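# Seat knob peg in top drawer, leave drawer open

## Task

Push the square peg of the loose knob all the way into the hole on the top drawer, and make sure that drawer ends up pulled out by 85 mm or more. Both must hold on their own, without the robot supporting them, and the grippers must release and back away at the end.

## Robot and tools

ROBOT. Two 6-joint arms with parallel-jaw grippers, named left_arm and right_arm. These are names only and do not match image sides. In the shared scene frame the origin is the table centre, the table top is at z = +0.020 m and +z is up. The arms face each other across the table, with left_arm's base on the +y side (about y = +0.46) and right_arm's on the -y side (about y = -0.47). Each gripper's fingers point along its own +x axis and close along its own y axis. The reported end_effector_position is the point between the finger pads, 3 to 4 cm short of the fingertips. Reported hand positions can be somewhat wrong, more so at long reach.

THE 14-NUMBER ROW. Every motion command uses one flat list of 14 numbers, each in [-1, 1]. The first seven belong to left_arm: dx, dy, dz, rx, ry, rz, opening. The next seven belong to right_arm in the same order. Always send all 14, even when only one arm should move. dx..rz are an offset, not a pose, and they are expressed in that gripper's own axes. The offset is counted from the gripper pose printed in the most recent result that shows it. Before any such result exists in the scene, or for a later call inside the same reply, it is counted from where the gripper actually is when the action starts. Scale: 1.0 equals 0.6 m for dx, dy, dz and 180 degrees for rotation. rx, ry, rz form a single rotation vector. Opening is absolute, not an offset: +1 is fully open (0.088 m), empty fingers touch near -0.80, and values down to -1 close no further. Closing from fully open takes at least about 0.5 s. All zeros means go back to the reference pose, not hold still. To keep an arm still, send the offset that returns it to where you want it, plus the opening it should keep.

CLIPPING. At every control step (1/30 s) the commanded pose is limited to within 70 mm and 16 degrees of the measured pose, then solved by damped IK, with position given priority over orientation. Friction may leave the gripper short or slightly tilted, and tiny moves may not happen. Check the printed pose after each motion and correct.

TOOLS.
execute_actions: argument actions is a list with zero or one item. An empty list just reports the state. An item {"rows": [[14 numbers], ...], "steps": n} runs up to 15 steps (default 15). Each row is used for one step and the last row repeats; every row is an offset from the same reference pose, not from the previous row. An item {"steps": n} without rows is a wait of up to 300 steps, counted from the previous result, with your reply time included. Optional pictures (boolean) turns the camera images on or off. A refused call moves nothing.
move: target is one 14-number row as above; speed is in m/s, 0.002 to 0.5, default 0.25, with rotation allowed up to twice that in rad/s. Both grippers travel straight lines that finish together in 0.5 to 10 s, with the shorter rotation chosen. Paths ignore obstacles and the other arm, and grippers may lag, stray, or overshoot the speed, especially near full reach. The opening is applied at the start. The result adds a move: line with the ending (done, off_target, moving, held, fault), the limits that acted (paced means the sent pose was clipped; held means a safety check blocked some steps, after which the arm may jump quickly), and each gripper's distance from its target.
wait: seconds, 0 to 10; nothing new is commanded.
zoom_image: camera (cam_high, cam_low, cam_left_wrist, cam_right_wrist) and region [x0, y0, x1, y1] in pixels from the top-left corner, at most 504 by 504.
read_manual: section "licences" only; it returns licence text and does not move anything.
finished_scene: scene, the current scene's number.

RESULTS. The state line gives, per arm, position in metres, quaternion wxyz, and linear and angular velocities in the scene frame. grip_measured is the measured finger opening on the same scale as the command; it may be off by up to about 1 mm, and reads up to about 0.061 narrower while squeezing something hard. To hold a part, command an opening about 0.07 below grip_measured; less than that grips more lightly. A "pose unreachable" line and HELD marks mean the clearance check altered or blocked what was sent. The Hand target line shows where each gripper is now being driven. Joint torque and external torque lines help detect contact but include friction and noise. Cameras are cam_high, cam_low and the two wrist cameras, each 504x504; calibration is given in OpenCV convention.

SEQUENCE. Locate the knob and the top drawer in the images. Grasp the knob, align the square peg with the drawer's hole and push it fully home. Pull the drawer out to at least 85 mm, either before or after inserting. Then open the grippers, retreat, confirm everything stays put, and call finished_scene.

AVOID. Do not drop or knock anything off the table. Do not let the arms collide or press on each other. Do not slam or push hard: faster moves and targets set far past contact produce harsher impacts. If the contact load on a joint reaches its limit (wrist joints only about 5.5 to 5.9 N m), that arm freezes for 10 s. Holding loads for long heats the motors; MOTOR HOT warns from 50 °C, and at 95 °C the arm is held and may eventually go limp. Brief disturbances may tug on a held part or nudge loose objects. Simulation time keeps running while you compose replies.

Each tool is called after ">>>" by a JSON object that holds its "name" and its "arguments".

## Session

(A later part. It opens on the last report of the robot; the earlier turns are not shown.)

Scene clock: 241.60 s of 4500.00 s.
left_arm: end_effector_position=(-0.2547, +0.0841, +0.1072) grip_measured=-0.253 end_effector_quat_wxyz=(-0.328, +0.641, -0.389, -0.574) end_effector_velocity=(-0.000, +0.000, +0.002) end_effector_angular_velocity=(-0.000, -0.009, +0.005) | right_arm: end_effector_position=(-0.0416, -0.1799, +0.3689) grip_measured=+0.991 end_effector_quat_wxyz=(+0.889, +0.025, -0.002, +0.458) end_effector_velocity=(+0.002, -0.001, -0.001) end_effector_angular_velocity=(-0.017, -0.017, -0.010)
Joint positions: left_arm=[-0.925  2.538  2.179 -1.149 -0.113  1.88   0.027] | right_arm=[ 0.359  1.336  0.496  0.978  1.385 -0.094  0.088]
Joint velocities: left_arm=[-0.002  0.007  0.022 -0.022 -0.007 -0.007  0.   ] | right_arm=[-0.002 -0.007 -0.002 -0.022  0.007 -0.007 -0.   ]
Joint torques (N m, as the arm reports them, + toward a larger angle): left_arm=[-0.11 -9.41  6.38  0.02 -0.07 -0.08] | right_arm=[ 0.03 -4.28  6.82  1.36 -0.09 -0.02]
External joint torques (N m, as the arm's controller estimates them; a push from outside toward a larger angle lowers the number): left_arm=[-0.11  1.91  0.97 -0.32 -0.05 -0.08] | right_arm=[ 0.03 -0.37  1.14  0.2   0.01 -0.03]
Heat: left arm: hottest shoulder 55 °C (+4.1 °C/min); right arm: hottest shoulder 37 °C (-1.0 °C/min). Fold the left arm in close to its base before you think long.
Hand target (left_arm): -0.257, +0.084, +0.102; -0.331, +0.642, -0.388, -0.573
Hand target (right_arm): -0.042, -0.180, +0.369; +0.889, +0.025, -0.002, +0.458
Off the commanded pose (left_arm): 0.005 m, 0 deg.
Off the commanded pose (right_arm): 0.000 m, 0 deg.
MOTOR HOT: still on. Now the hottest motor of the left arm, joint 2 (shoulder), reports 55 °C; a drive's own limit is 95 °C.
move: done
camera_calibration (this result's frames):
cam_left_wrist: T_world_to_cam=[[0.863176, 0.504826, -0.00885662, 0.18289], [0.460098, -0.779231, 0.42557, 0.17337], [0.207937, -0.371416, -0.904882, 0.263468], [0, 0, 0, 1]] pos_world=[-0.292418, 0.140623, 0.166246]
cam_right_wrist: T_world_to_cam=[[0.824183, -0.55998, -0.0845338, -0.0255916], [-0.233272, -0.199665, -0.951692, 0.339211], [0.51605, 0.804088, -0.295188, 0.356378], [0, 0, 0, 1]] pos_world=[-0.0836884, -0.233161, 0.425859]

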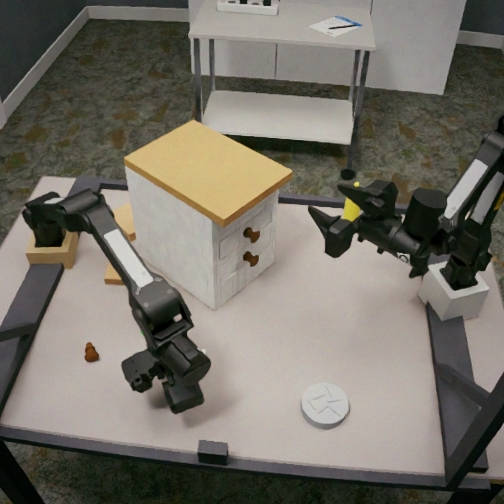

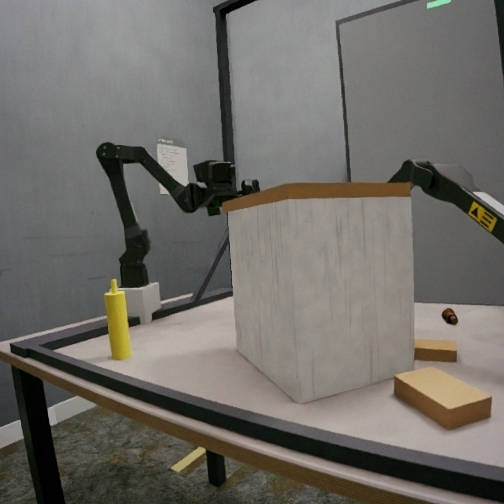

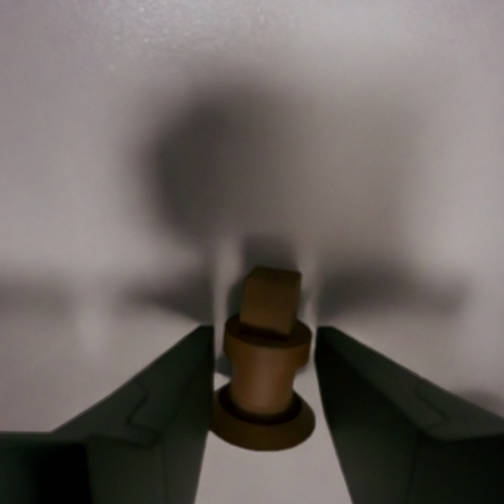

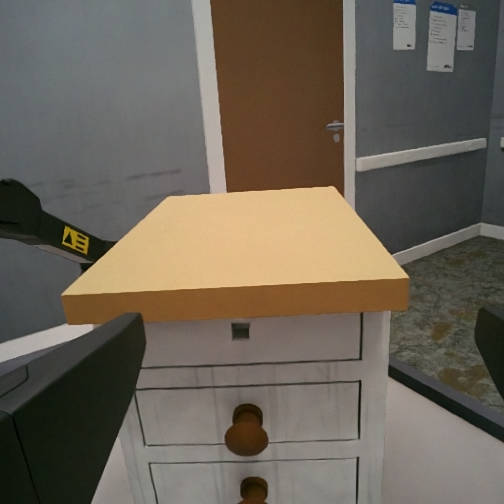

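>>> {"name": "move", "arguments": {"target": [0,0,0,0,0,0,0.4,0,0,0,0,0,0,1]}}

>>> {"name": "move", "arguments": {"target": [-0.15,0,0,0,0,0,0.4,0,0,0,0,0,0,1], "speed": 0.1}}

>>> {"name": "move", "arguments": {"target": [-0.2,0.1,0.35,0,0,0,0.4,0,0,0,0,0,0,1], "speed": 0.25}}

>>> {"name": "zoom_image", "arguments": {"camera": "cam_high", "region": [120,320,260,420]}}

Scene clock: 249.93 s of 4500.00 s.
left_arm: end_effector_position=(-0.2548, +0.0840, +0.1073) grip_measured=+0.395 end_effector_quat_wxyz=(-0.328, +0.641, -0.389, -0.574) end_effector_velocity=(+0.001, +0.001, +0.001) end_effector_angular_velocity=(-0.000, -0.009, +0.005) | right_arm: end_effector_position=(-0.0416, -0.1799, +0.3689) grip_measured=+0.991 end_effector_quat_wxyz=(+0.889, +0.025, -0.002, +0.458) end_effector_velocity=(+0.004, +0.000, +0.000) end_effector_angular_velocity=(-0.007, -0.007, -0.020)
Joint positions: left_arm=[-0.925  2.539  2.181 -1.15  -0.113  1.88   0.058] | right_arm=[ 0.359  1.336  0.496  0.978  1.385 -0.094  0.088]
Joint velocities: left_arm=[-0.002 -0.002 -0.002 -0.007 -0.007 -0.007  0.001] | right_arm=[-0.012 -0.002  0.002 -0.007  0.007 -0.007 -0.   ]
Joint torques (N m, as the arm reports them, + toward a larger angle): left_arm=[  0.19 -11.59   4.64   0.35  -0.01   0.01] | right_arm=[ 0.06 -4.26  6.85  1.35 -0.08  0.  ]
External joint torques (N m, as the arm's controller estimates them; a push from outside toward a larger angle lowers the number): left_arm=[ 0.17 -0.22 -0.79  0.    0.02  0.01] | right_arm=[ 0.1  -0.37  1.19  0.2   0.01 -0.01]
Heat: left arm: hottest shoulder 54 °C (+3.0 °C/min); right arm: hottest shoulder 37 °C (-1.0 °C/min). Fold the left arm in close to its base before you think long.
Hand target (left_arm): -0.255, +0.084, +0.107; -0.328, +0.641, -0.389, -0.574
Hand target (right_arm): -0.042, -0.180, +0.369; +0.889, +0.025, -0.002, +0.458
Off the commanded pose (left_arm): 0.000 m, 0 deg.
Off the commanded pose (right_arm): 0.000 m, 0 deg.
MOTOR HOT: still on. Now the hottest motor of the left arm, joint 2 (shoulder), reports 54 °C; a drive's own limit is 95 °C.
After step 90, 4.63 s passed at rest.
move: done
camera_calibration (this result's frames):
cam_left_wrist: T_world_to_cam=[[0.863178, 0.504828, -0.00849003, 0.18297], [0.459986, -0.779348, 0.425476, 0.173317], [0.208176, -0.371167, -0.90493, 0.263527], [0, 0, 0, 1]] pos_world=[-0.292519, 0.140518, 0.166284]
cam_right_wrist: T_world_to_cam=[[0.824183, -0.55998, -0.0845338, -0.0255916], [-0.233272, -0.199665, -0.951692, 0.339211], [0.51605, 0.804088, -0.295188, 0.356378], [0, 0, 0, 1]] pos_world=[-0.0836884, -0.233161, 0.425859]

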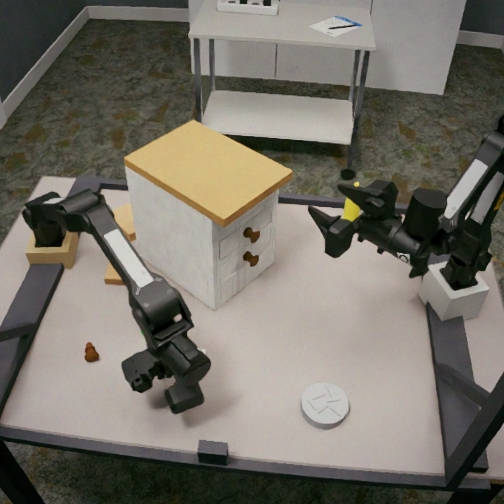

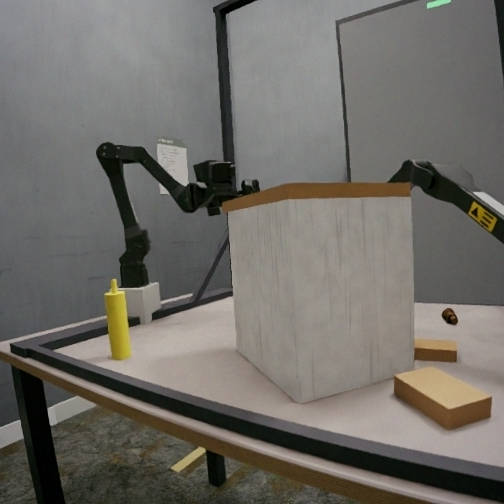

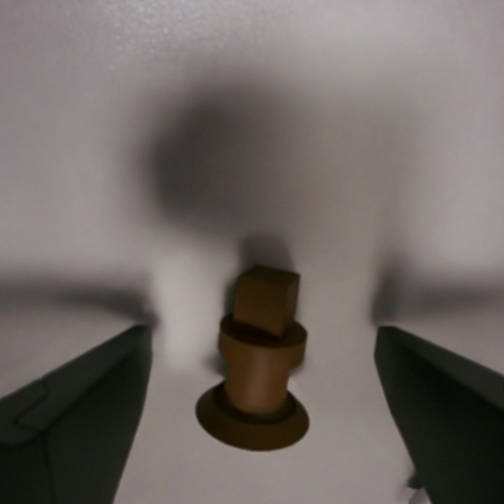

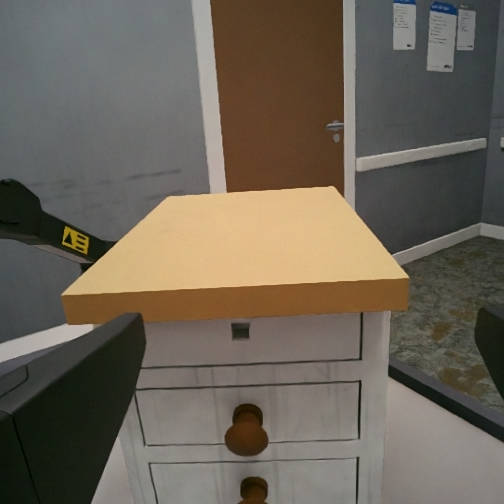

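Scene clock: 251.27 s of 4500.00 s.
left_arm: end_effector_position=(-0.2546, +0.0957, +0.1808) grip_measured=+0.397 end_effector_quat_wxyz=(-0.326, +0.640, -0.394, -0.574) end_effector_velocity=(+0.001, +0.001, +0.003) end_effector_angular_velocity=(-0.004, -0.006, +0.005) | right_arm: end_effector_position=(-0.0416, -0.1799, +0.3689) grip_measured=+0.991 end_effector_quat_wxyz=(+0.889, +0.025, -0.002, +0.458) end_effector_velocity=(-0.000, +0.001, +0.002) end_effector_angular_velocity=(+0.005, +0.002, +0.005)
Joint positions: left_arm=[-0.941  2.47   2.346 -1.375 -0.113  1.867  0.058] | right_arm=[ 0.359  1.336  0.496  0.978  1.385 -0.094  0.088]
Joint velocities: left_arm=[-0.002 -0.007 -0.002 -0.007 -0.007 -0.007 -0.   ] | right_arm=[-0.002 -0.002  0.002  0.007 -0.007 -0.007 -0.   ]
Joint torques (N m, as the arm reports them, + toward a larger angle): left_arm=[ -0.31 -13.82   6.28   0.08  -0.1   -0.04] | right_arm=[ 0.04 -4.29  6.81  1.35 -0.09 -0.01]
External joint torques (N m, as the arm's controller estimates them; a push from outside toward a larger angle lowers the number): left_arm=[-0.24 -2.81  0.87 -0.29 -0.08 -0.04] | right_arm=[ 0.06 -0.38  1.1   0.18  0.   -0.02]
Heat: left arm: hottest shoulder 55 °C (+4.0 °C/min); right arm: hottest shoulder 37 °C (-1.0 °C/min). Fold the left arm in close to its base before you think long.
Hand target (left_arm): -0.257, +0.095, +0.196; -0.313, +0.637, -0.405, -0.577
Hand target (right_arm): -0.042, -0.180, +0.369; +0.889, +0.025, -0.002, +0.458
Off the commanded pose (left_arm): 0.016 m, 1 deg.
Off the commanded pose (right_arm): 0.000 m, 0 deg.
MOTOR HOT: still on. Now the hottest motor of the left arm, joint 2 (shoulder), reports 55 °C; a drive's own limit is 95 °C.
joint sent to its limit (left arm) — the command would take joint 3 (elbow) past its upper limit, so that joint was sent only as far as its limit.
move: off_target (left_arm)
camera_calibration (this result's frames):
cam_left_wrist: T_world_to_cam=[[0.865042, 0.501346, -0.018846, 0.180227], [0.460307, -0.778169, 0.427283, 0.150655], [0.199551, -0.378292, -0.903922, 0.332673], [0, 0, 0, 1]] pos_world=[-0.291637, 0.152727, 0.239735]
cam_right_wrist: T_world_to_cam=[[0.824183, -0.55998, -0.0845338, -0.0255916], [-0.233272, -0.199665, -0.951692, 0.339211], [0.51605, 0.804088, -0.295188, 0.356378], [0, 0, 0, 1]] pos_world=[-0.0836884, -0.233161, 0.425859]

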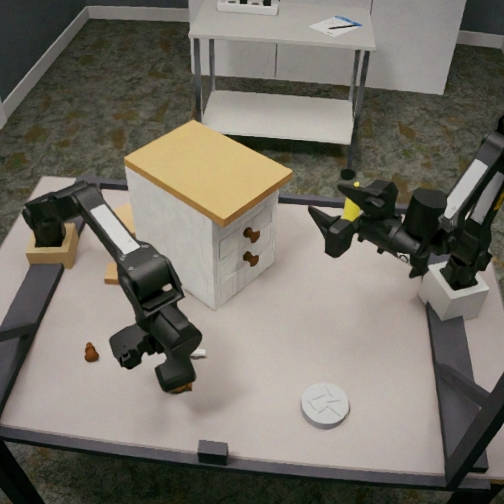

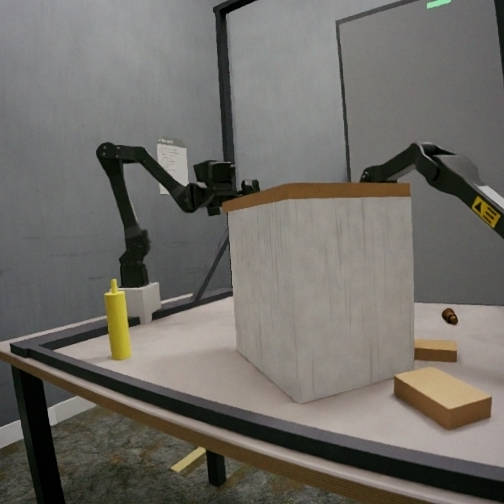

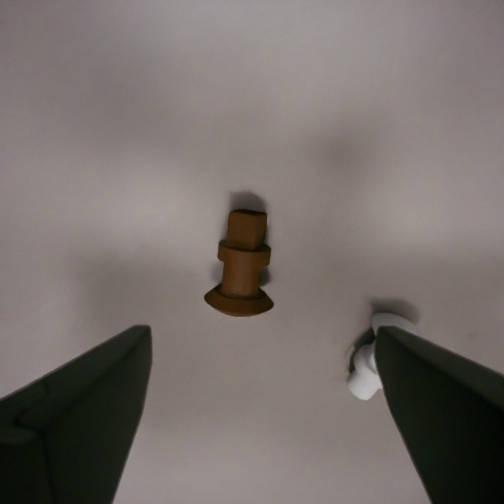

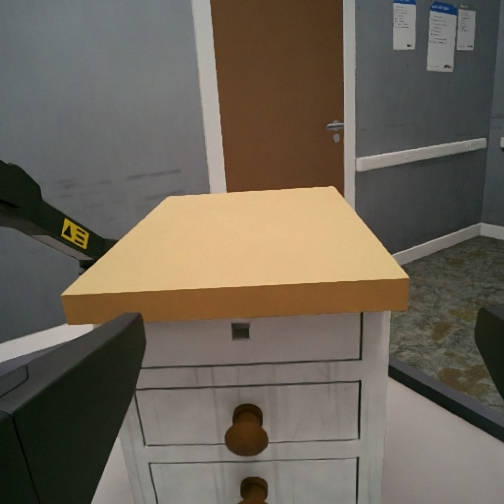

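Scene clock: 252.80 s of 4500.00 s.
left_arm: end_effector_position=(-0.4099, +0.2658, +0.2594) grip_measured=+0.397 end_effector_quat_wxyz=(-0.229, +0.546, -0.499, -0.633) end_effector_velocity=(-0.002, +0.002, +0.001) end_effector_angular_velocity=(-0.007, +0.007, +0.002) | right_arm: end_effector_position=(-0.0416, -0.1799, +0.3689) grip_measured=+0.991 end_effector_quat_wxyz=(+0.889, +0.025, -0.002, +0.458) end_effector_velocity=(+0.002, -0.001, +0.002) end_effector_angular_velocity=(+0.004, +0.003, -0.010)
Joint positions: left_arm=[-1.399  2.327  2.346 -1.211 -0.141  1.469  0.058] | right_arm=[ 0.359  1.336  0.496  0.978  1.385 -0.094  0.088]
Joint velocities: left_arm=[-0.007 -0.002 -0.002  0.007 -0.007 -0.007  0.   ] | right_arm=[-0.002 -0.002  0.002  0.007  0.007 -0.007  0.   ]
Joint torques (N m, as the arm reports them, + toward a larger angle): left_arm=[  0.26 -13.53   6.67   1.    -0.08  -0.17] | right_arm=[ 0.07 -4.26  6.79  1.36 -0.08  0.  ]
External joint torques (N m, as the arm's controller estimates them; a push from outside toward a larger angle lowers the number): left_arm=[ 0.34 -2.89  0.95  0.15 -0.05 -0.14] | right_arm=[ 0.07 -0.34  1.1   0.19  0.01 -0.01]
Heat: left arm: hottest shoulder 55 °C (+4.1 °C/min); right arm: hottest shoulder 37 °C (-1.0 °C/min). Fold the left arm in close to its base before you think long.
Hand target (left_arm): -0.410, +0.264, +0.276; -0.214, +0.536, -0.506, -0.642
Hand target (right_arm): -0.042, -0.180, +0.369; +0.889, +0.025, -0.002, +0.458
Off the commanded pose (left_arm): 0.016 m, 21 deg; orientation clipped at the last step of the last action.
Off the commanded pose (right_arm): 0.000 m, 0 deg.
MOTOR HOT: still on. Now the hottest motor of the left arm, joint 2 (shoulder), reports 55 °C; a drive's own limit is 95 °C.
joint sent to its limit (left arm) — the command would take joint 3 (elbow) past its upper limit, so that joint was sent only as far as its limit.
move: off_target (left_arm); limits=paced
camera_calibration (this result's frames):
cam_left_wrist: T_world_to_cam=[[0.828703, 0.424205, -0.365104, 0.326186], [0.54664, -0.753493, 0.365284, 0.365859], [-0.120148, -0.502293, -0.85631, 0.388644], [0, 0, 0, 1]] pos_world=[-0.42361, 0.332516, 0.318249]
cam_right_wrist: T_world_to_cam=[[0.824183, -0.55998, -0.0845338, -0.0255916], [-0.233272, -0.199665, -0.951692, 0.339211], [0.51605, 0.804088, -0.295188, 0.356378], [0, 0, 0, 1]] pos_world=[-0.0836884, -0.233161, 0.425859]

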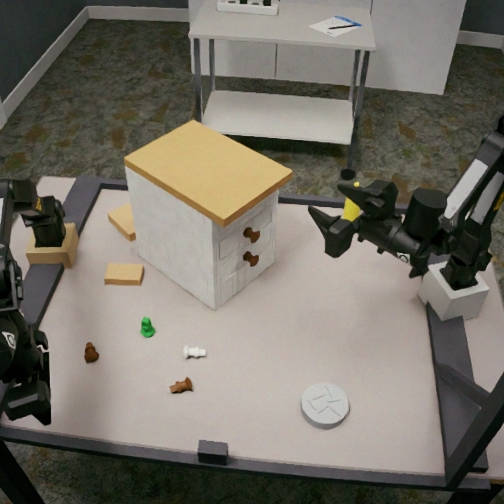

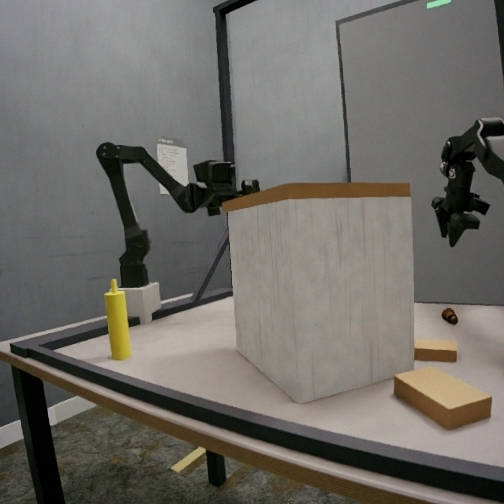

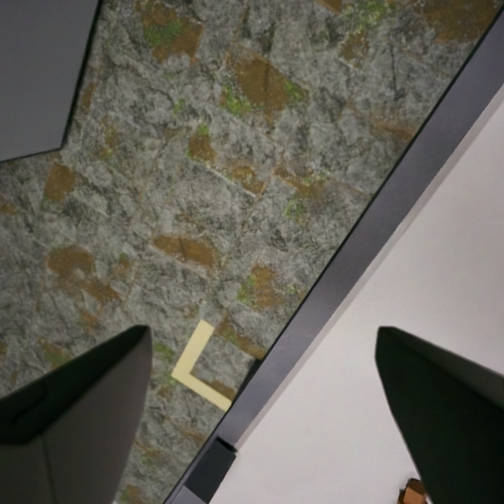

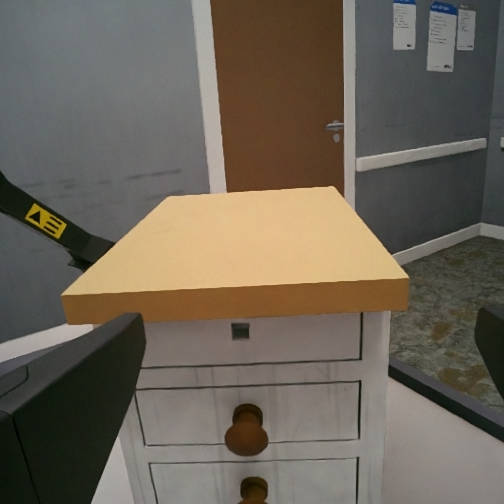

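Region (120, 320, 260, 420) of cam_high's 504x504 image, scaled by 3.600, with more detail than that image has; it fills the top 360 rows of this view, and the rest is white.

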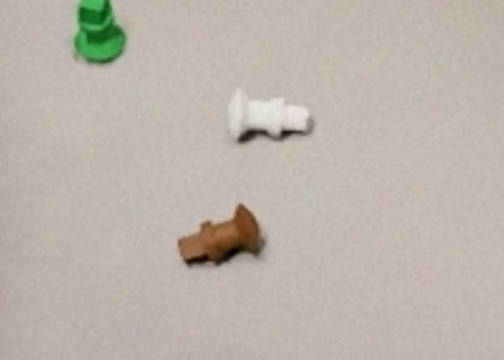

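>>> {"name": "move", "arguments": {"target": [-0.27,-0.365,-0.24,0,0,0,0.4,0.081,0.342,-0.449,-0.103,0.175,0.331,0.4], "speed": 0.2}}

Scene clock: 279.23 s of 4500.00 s.
left_arm: end_effector_position=(-0.1145, +0.2646, +0.3376) grip_measured=+0.397 end_effector_quat_wxyz=(-0.230, +0.548, -0.498, -0.631) end_effector_velocity=(+0.003, +0.003, -0.003) end_effector_angular_velocity=(+0.026, -0.012, +0.006) | right_arm: end_effector_position=(-0.1863, -0.0113, +0.1142) grip_measured=+0.402 end_effector_quat_wxyz=(+0.511, -0.230, +0.145, +0.816) end_effector_velocity=(+0.001, -0.002, -0.006) end_effector_angular_velocity=(-0.028, -0.016, +0.008)
Joint positions: left_arm=[-0.929  1.304  1.387 -1.255  0.034  1.906  0.058] | right_arm=[ 0.035  2.273  1.016  0.707 -0.008 -0.003  0.059]
Joint velocities: left_arm=[ 0.002  0.002 -0.002 -0.022  0.007 -0.007 -0.   ] | right_arm=[-0.002  0.002  0.007 -0.037 -0.007 -0.007 -0.   ]
Joint torques (N m, as the arm reports them, + toward a larger angle): left_arm=[ 0.25 -5.42  4.27  0.62  0.3   0.04] | right_arm=[-0.33 -8.78  6.95  1.78 -0.19 -0.15]
External joint torques (N m, as the arm's controller estimates them; a push from outside toward a larger angle lowers the number): left_arm=[ 0.25 -1.69 -1.35 -0.25  0.22  0.06] | right_arm=[-0.26  0.8   2.35  0.09 -0.19 -0.16]
Heat: left arm: hottest shoulder 59 °C (+8.1 °C/min); right arm: hottest shoulder 37 °C (+0.0 °C/min). Fold the left arm in close to its base before you think long.
Hand target (left_arm): -0.112, +0.267, +0.338; -0.230, +0.547, -0.498, -0.632
Hand target (right_arm): -0.186, -0.009, +0.110; +0.509, -0.233, +0.146, +0.816
Off the commanded pose (left_arm): 0.004 m, 0 deg.
Off the commanded pose (right_arm): 0.005 m, 1 deg.
MOTOR HOT: still on. Now the hottest motor of the left arm, joint 2 (shoulder), reports 59 °C; a drive's own limit is 95 °C.
After step 90, 19.87 s passed at rest.
move: done
camera_calibration (this result's frames):
cam_left_wrist: T_world_to_cam=[[0.831183, 0.423745, -0.359965, 0.109123], [0.544216, -0.752624, 0.370657, 0.172635], [-0.113854, -0.503982, -0.856177, 0.491552], [0, 0, 0, 1]] pos_world=[-0.128687, 0.331422, 0.396148]
cam_right_wrist: T_world_to_cam=[[0.900564, 0.431932, -0.0491776, 0.187924], [0.304407, -0.707318, -0.637996, 0.155361], [-0.310355, 0.559586, -0.768468, 0.117648], [0, 0, 0, 1]] pos_world=[-0.180018, -0.0371153, 0.19877]

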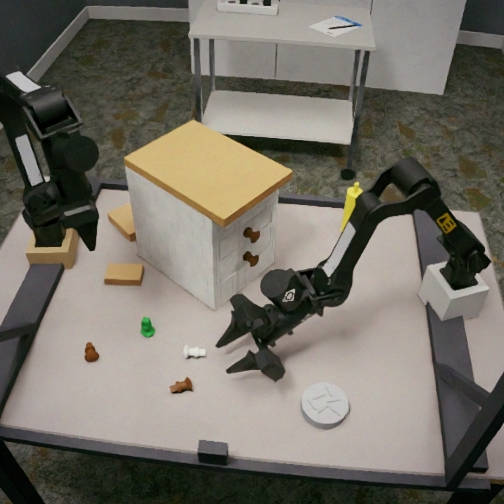

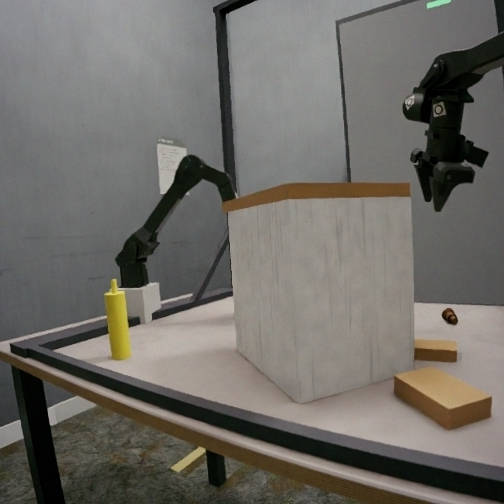

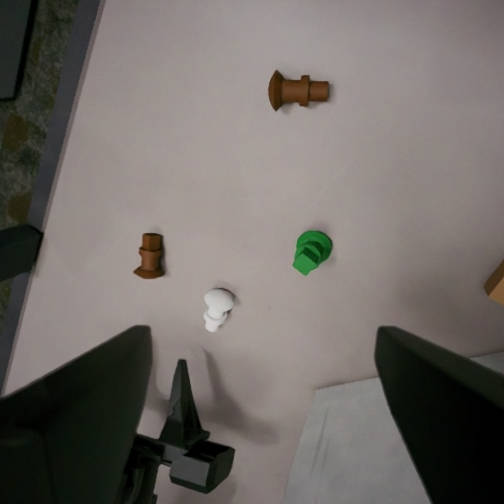

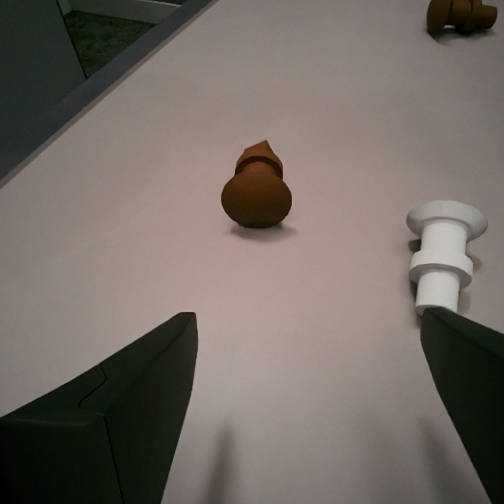

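>>> {"name": "zoom_image", "arguments": {"camera": "cam_right_wrist", "region": [200,120,320,240]}}

Region (200, 120, 320, 240) of cam_right_wrist's 504x504 image, scaled by 4.200, with more detail than that image has.

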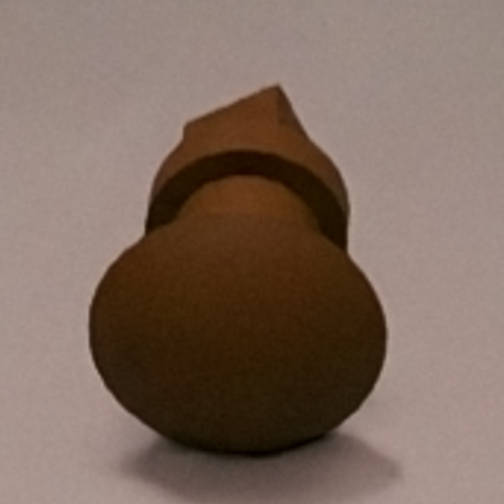

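>>> {"name": "move", "arguments": {"target": [0,0,0,0,0,0,0.4,0.1,0.015,0.01,0,0,0,0.4], "speed": 0.08}}

Scene clock: 293.57 s of 4500.00 s.
left_arm: end_effector_position=(-0.1144, +0.2646, +0.3375) grip_measured=+0.397 end_effector_quat_wxyz=(-0.230, +0.548, -0.498, -0.631) end_effector_velocity=(+0.001, +0.002, -0.001) end_effector_angular_velocity=(+0.003, -0.008, +0.002) | right_arm: end_effector_position=(-0.2167, +0.0327, +0.0925) grip_measured=+0.402 end_effector_quat_wxyz=(+0.510, -0.228, +0.142, +0.817) end_effector_velocity=(-0.002, +0.004, +0.003) end_effector_angular_velocity=(+0.008, +0.001, +0.008)
Joint positions: left_arm=[-0.928  1.304  1.387 -1.256  0.035  1.907  0.058] | right_arm=[0.054 2.459 1.287 0.627 0.005 0.004 0.059]
Joint velocities: left_arm=[-0.007 -0.002 -0.002 -0.007 -0.007 -0.007 -0.   ] | right_arm=[-0.002  0.002  0.017 -0.007 -0.007 -0.007 -0.   ]
Joint torques (N m, as the arm reports them, + toward a larger angle): left_arm=[-0.02 -3.96  5.25  0.83  0.06 -0.02] | right_arm=[  0.26 -10.1    7.46   1.8    0.18   0.16]
External joint torques (N m, as the arm's controller estimates them; a push from outside toward a larger angle lowers the number): left_arm=[-0.01 -0.18 -0.43 -0.05 -0.01  0.  ] | right_arm=[0.24 0.84 2.45 0.09 0.18 0.15]
Heat: left arm: hottest shoulder 53 °C (-2.0 °C/min); right arm: hottest shoulder 39 °C (+2.0 °C/min). Fold the left arm in close to its base before you think long.
Hand target (left_arm): -0.115, +0.265, +0.338; -0.230, +0.548, -0.498, -0.631
Hand target (right_arm): -0.218, +0.033, +0.088; +0.511, -0.230, +0.145, +0.816
Off the commanded pose (left_arm): 0.000 m, 0 deg.
Off the commanded pose (right_arm): 0.005 m, 0 deg.
MOTOR HOT: still on. Now the hottest motor of the left arm, joint 2 (shoulder), reports 53 °C; a drive's own limit is 95 °C.
After step 90, 10.13 s passed at rest.
move: done
camera_calibration (this result's frames):
cam_left_wrist: T_world_to_cam=[[0.831456, 0.423461, -0.359669, 0.109037], [0.543787, -0.752988, 0.370546, 0.1727], [-0.113915, -0.503676, -0.856349, 0.491517], [0, 0, 0, 1]] pos_world=[-0.128581, 0.331433, 0.396134]
cam_right_wrist: T_world_to_cam=[[0.898568, 0.436144, -0.0485137, 0.194623], [0.306173, -0.702283, -0.642695, 0.18259], [-0.314378, 0.562651, -0.764585, 0.0655953], [0, 0, 0, 1]] pos_world=[-0.210164, 0.00643852, 0.176944]

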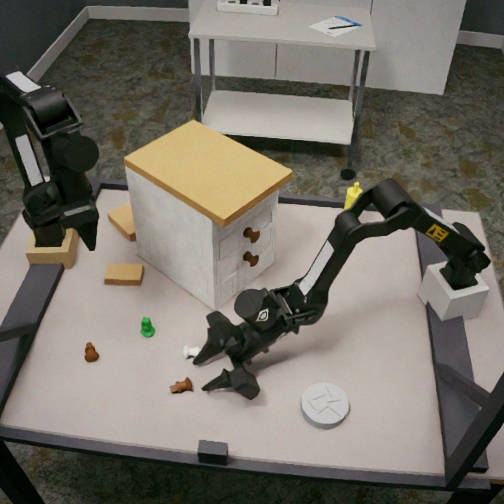

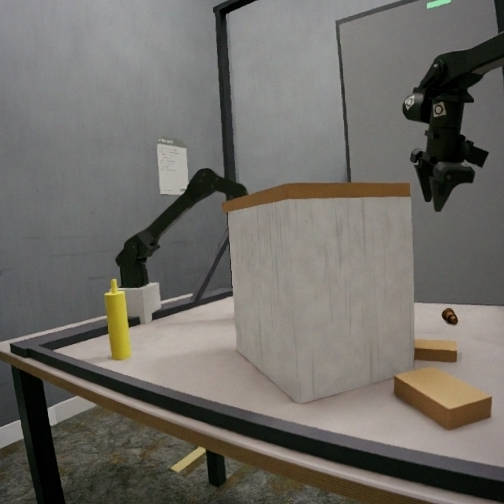

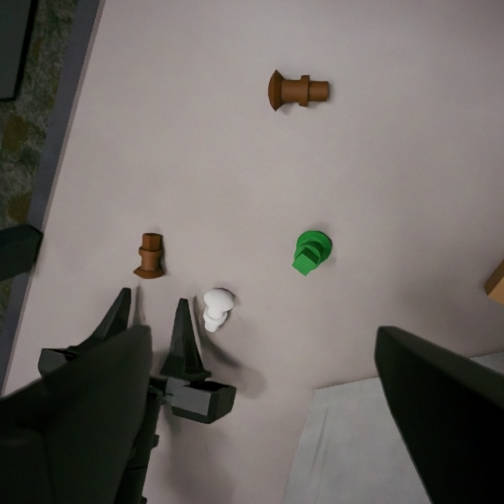

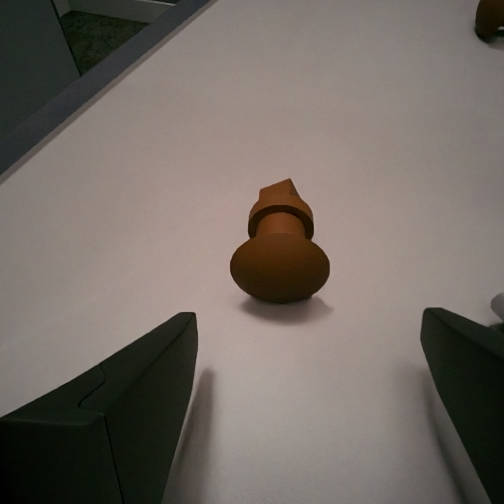

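>>> {"name": "move", "arguments": {"target": [0,0,0,0,0,0,0.4,0.04,0.012,0.0,0,0,0,0.12], "speed": 0.04}}

Scene clock: 297.47 s of 4500.00 s.
left_arm: end_effector_position=(-0.1144, +0.2646, +0.3375) grip_measured=+0.397 end_effector_quat_wxyz=(-0.230, +0.548, -0.498, -0.631) end_effector_velocity=(+0.000, +0.003, -0.001) end_effector_angular_velocity=(+0.012, +0.002, +0.001) | right_arm: end_effector_position=(-0.2306, +0.0473, +0.0851) grip_measured=+0.122 end_effector_quat_wxyz=(+0.508, -0.226, +0.140, +0.819) end_effector_velocity=(+0.000, +0.005, +0.003) end_effector_angular_velocity=(+0.011, -0.006, -0.005)
Joint positions: left_arm=[-0.928  1.304  1.387 -1.256  0.035  1.907  0.058] | right_arm=[0.066 2.527 1.394 0.595 0.013 0.008 0.045]
Joint velocities: left_arm=[-0.002 -0.002 -0.002 -0.007  0.007 -0.007 -0.001] | right_arm=[-0.002  0.002  0.017 -0.007  0.007 -0.007  0.   ]
Joint torques (N m, as the arm reports them, + toward a larger angle): left_arm=[-0.09 -4.07  5.39  0.8   0.08 -0.02] | right_arm=[  0.27 -10.48   7.61   1.8    0.18   0.17]
External joint torques (N m, as the arm's controller estimates them; a push from outside toward a larger angle lowers the number): left_arm=[-0.07 -0.28 -0.28 -0.08  0.    0.  ] | right_arm=[0.29 1.1  2.34 0.06 0.18 0.16]
Heat: left arm: hottest shoulder 52 °C (-3.0 °C/min); right arm: hottest shoulder 40 °C (+3.0 °C/min). Fold the left arm in close to its base before you think long.
Hand target (left_arm): -0.114, +0.265, +0.338; -0.230, +0.548, -0.498, -0.631
Hand target (right_arm): -0.232, +0.048, +0.080; +0.510, -0.228, +0.143, +0.817
Off the commanded pose (left_arm): 0.000 m, 0 deg.
Off the commanded pose (right_arm): 0.005 m, 0 deg.
MOTOR HOT: still on. Now the hottest motor of the left arm, joint 2 (shoulder), reports 52 °C; a drive's own limit is 95 °C.
move: done
camera_calibration (this result's frames):
cam_left_wrist: T_world_to_cam=[[0.831456, 0.423461, -0.359669, 0.109037], [0.543787, -0.752988, 0.370546, 0.1727], [-0.113915, -0.503676, -0.856349, 0.491517], [0, 0, 0, 1]] pos_world=[-0.128581, 0.331433, 0.396134]
cam_right_wrist: T_world_to_cam=[[0.89685, 0.439731, -0.047936, 0.199784], [0.30747, -0.697643, -0.647114, 0.192772], [-0.317998, 0.565625, -0.760885, 0.0460593], [0, 0, 0, 1]] pos_world=[-0.223801, 0.0205827, 0.169368]

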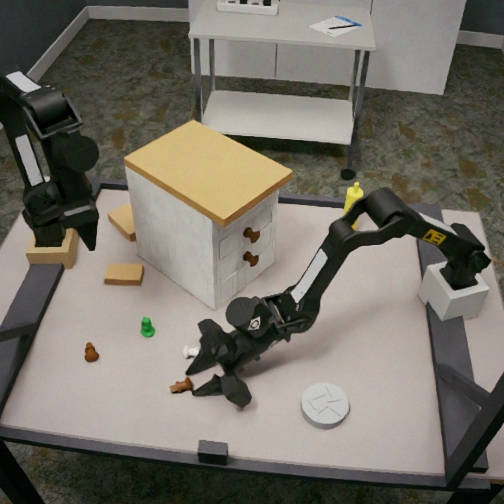

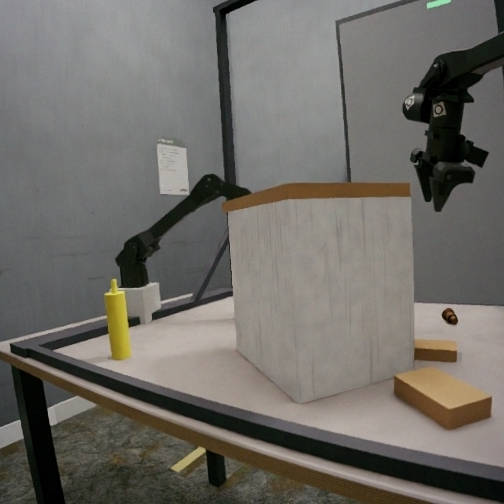

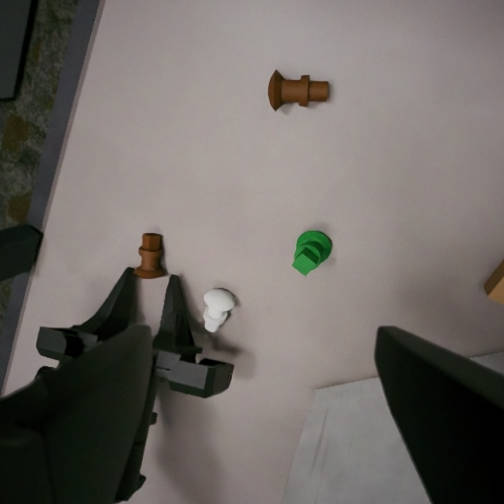

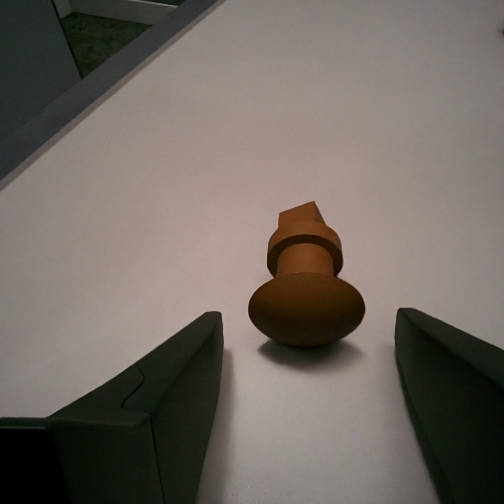

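>>> {"name": "move", "arguments": {"target": [0,0,0,0,0,0,0.4,0.045,0.0,-0.012,0,0,0,0.12], "speed": 0.03}}

Scene clock: 303.67 s of 4500.00 s.
left_arm: end_effector_position=(-0.1144, +0.2646, +0.3375) grip_measured=+0.397 end_effector_quat_wxyz=(-0.230, +0.548, -0.498, -0.631) end_effector_velocity=(+0.001, +0.001, -0.002) end_effector_angular_velocity=(+0.006, -0.011, +0.007) | right_arm: end_effector_position=(-0.2404, +0.0664, +0.0782) grip_measured=+0.122 end_effector_quat_wxyz=(+0.510, -0.216, +0.134, +0.822) end_effector_velocity=(+0.002, +0.004, -0.001) end_effector_angular_velocity=(+0.013, -0.011, +0.010)
Joint positions: left_arm=[-0.928  1.304  1.387 -1.256  0.035  1.907  0.058] | right_arm=[0.066 2.607 1.513 0.58  0.013 0.008 0.045]
Joint velocities: left_arm=[-0.002  0.002 -0.002 -0.007 -0.007 -0.007 -0.   ] | right_arm=[-0.007  0.012  0.012  0.007 -0.007 -0.022 -0.   ]
Joint torques (N m, as the arm reports them, + toward a larger angle): left_arm=[-0.05 -4.04  5.38  0.81  0.09  0.01] | right_arm=[-0.04 -9.98  7.24  1.42 -0.02 -0.03]
External joint torques (N m, as the arm's controller estimates them; a push from outside toward a larger angle lowers the number): left_arm=[-0.06 -0.28 -0.29 -0.07  0.02  0.03] | right_arm=[ 0.03  1.94  1.9  -0.3  -0.03 -0.04]
Heat: left arm: hottest shoulder 51 °C (-4.0 °C/min); right arm: hottest shoulder 41 °C (+4.0 °C/min). Fold the left arm in close to its base before you think long.
Hand target (left_arm): -0.114, +0.265, +0.338; -0.230, +0.548, -0.498, -0.631
Hand target (right_arm): -0.239, +0.064, +0.065; +0.508, -0.226, +0.140, +0.819
Off the commanded pose (left_arm): 0.000 m, 0 deg.
Off the commanded pose (right_arm): 0.013 m, 1 deg.
MOTOR HOT: still on. Now the hottest motor of the left arm, joint 2 (shoulder), reports 51 °C; a drive's own limit is 95 °C.
After step 90, 1.97 s passed at rest.
move: off_target (right_arm)
camera_calibration (this result's frames):
cam_left_wrist: T_world_to_cam=[[0.831456, 0.423461, -0.359669, 0.109037], [0.543787, -0.752988, 0.370546, 0.1727], [-0.113915, -0.503676, -0.856349, 0.491517], [0, 0, 0, 1]] pos_world=[-0.128581, 0.331433, 0.396134]
cam_right_wrist: T_world_to_cam=[[0.896321, 0.44076, -0.048363, 0.199686], [0.300269, -0.683613, -0.665216, 0.203442], [-0.326262, 0.581725, -0.745083, 0.0225717], [0, 0, 0, 1]] pos_world=[-0.232706, 0.0379308, 0.161808]

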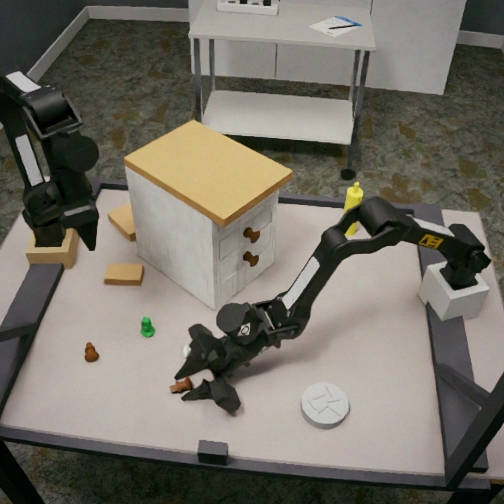

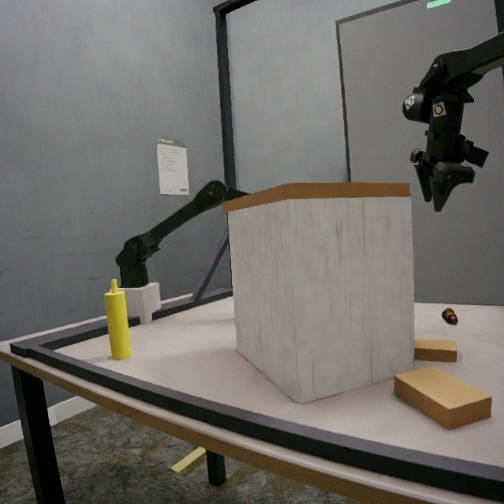

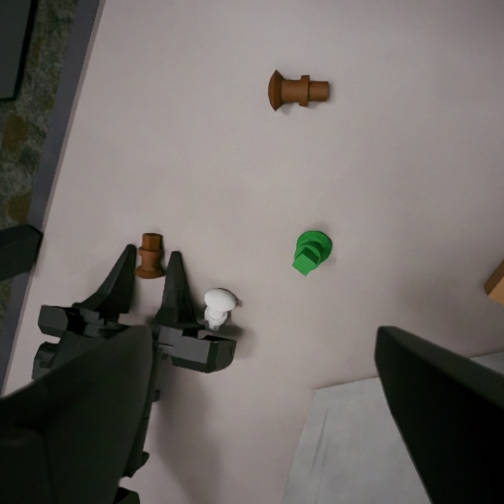

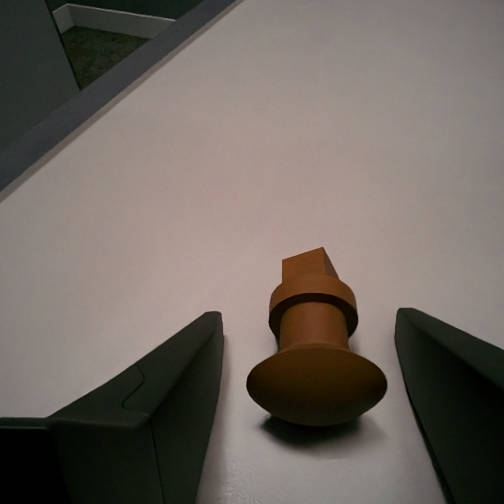

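>>> {"name": "move", "arguments": {"target": [0,0,0,0,0,0,0.4,-0.003,-0.019,0.005,0,0,0,0.05], "speed": 0.01}}

Scene clock: 309.40 s of 4500.00 s.
left_arm: end_effector_position=(-0.1144, +0.2646, +0.3375) grip_measured=+0.397 end_effector_quat_wxyz=(-0.230, +0.548, -0.498, -0.631) end_effector_velocity=(+0.001, +0.001, +0.001) end_effector_angular_velocity=(-0.001, -0.005, +0.007) | right_arm: end_effector_position=(-0.2333, +0.0707, +0.0793) grip_measured=+0.052 end_effector_quat_wxyz=(+0.510, -0.215, +0.135, +0.822) end_effector_velocity=(+0.001, -0.001, -0.001) end_effector_angular_velocity=(+0.000, -0.017, +0.015)
Joint positions: left_arm=[-0.928  1.304  1.387 -1.256  0.035  1.907  0.058] | right_arm=[ 0.048  2.606  1.515  0.579 -0.004  0.     0.042]
Joint velocities: left_arm=[-0.002 -0.002  0.002 -0.007 -0.007 -0.007  0.   ] | right_arm=[-0.002 -0.002 -0.002 -0.007 -0.007 -0.022 -0.   ]
Joint torques (N m, as the arm reports them, + toward a larger angle): left_arm=[-0.01 -4.03  5.11  0.82  0.11  0.  ] | right_arm=[ -0.57 -14.44   5.72   1.6   -0.12  -0.15]
External joint torques (N m, as the arm's controller estimates them; a push from outside toward a larger angle lowers the number): left_arm=[-0.02 -0.22 -0.58 -0.06  0.04  0.02] | right_arm=[-0.73 -2.67  0.48 -0.09 -0.1  -0.15]
Heat: left arm: hottest shoulder 49 °C (-5.0 °C/min); right arm: hottest shoulder 42 °C (+5.0 °C/min). Fold the left arm in close to its base before you think long.
Hand target (left_arm): -0.114, +0.265, +0.338; -0.230, +0.548, -0.498, -0.631
Hand target (right_arm): -0.230, +0.071, +0.082; +0.510, -0.216, +0.134, +0.822
Off the commanded pose (left_arm): 0.000 m, 0 deg.
Off the commanded pose (right_arm): 0.004 m, 0 deg.
MOTOR HOT: still on. Now the hottest motor of the left arm, joint 2 (shoulder), reports 49 °C; a drive's own limit is 95 °C.
After step 90, 1.33 s passed at rest.
move: done
camera_calibration (this result's frames):
cam_left_wrist: T_world_to_cam=[[0.831456, 0.423461, -0.359669, 0.109037], [0.543787, -0.752988, 0.370546, 0.1727], [-0.113915, -0.503676, -0.856349, 0.491517], [0, 0, 0, 1]] pos_world=[-0.128581, 0.331433, 0.396134]
cam_right_wrist: T_world_to_cam=[[0.896179, 0.44089, -0.0497855, 0.191477], [0.299055, -0.683114, -0.666274, 0.204664], [-0.327763, 0.582212, -0.744043, 0.0227525], [0, 0, 0, 1]] pos_world=[-0.225346, 0.0421419, 0.162824]

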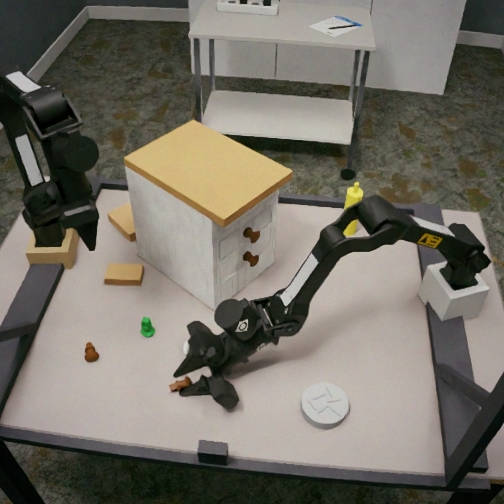

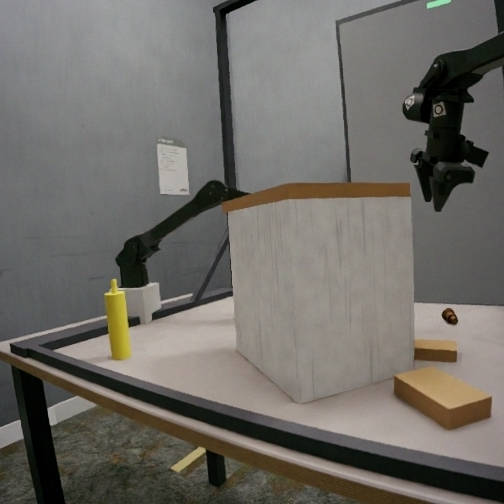

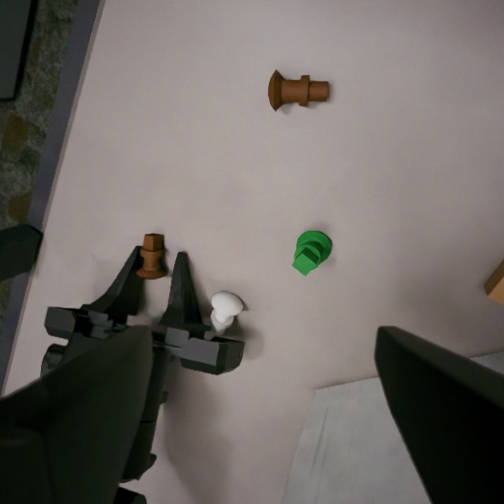

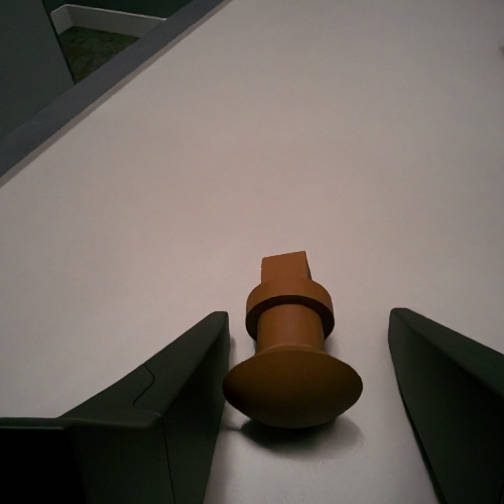

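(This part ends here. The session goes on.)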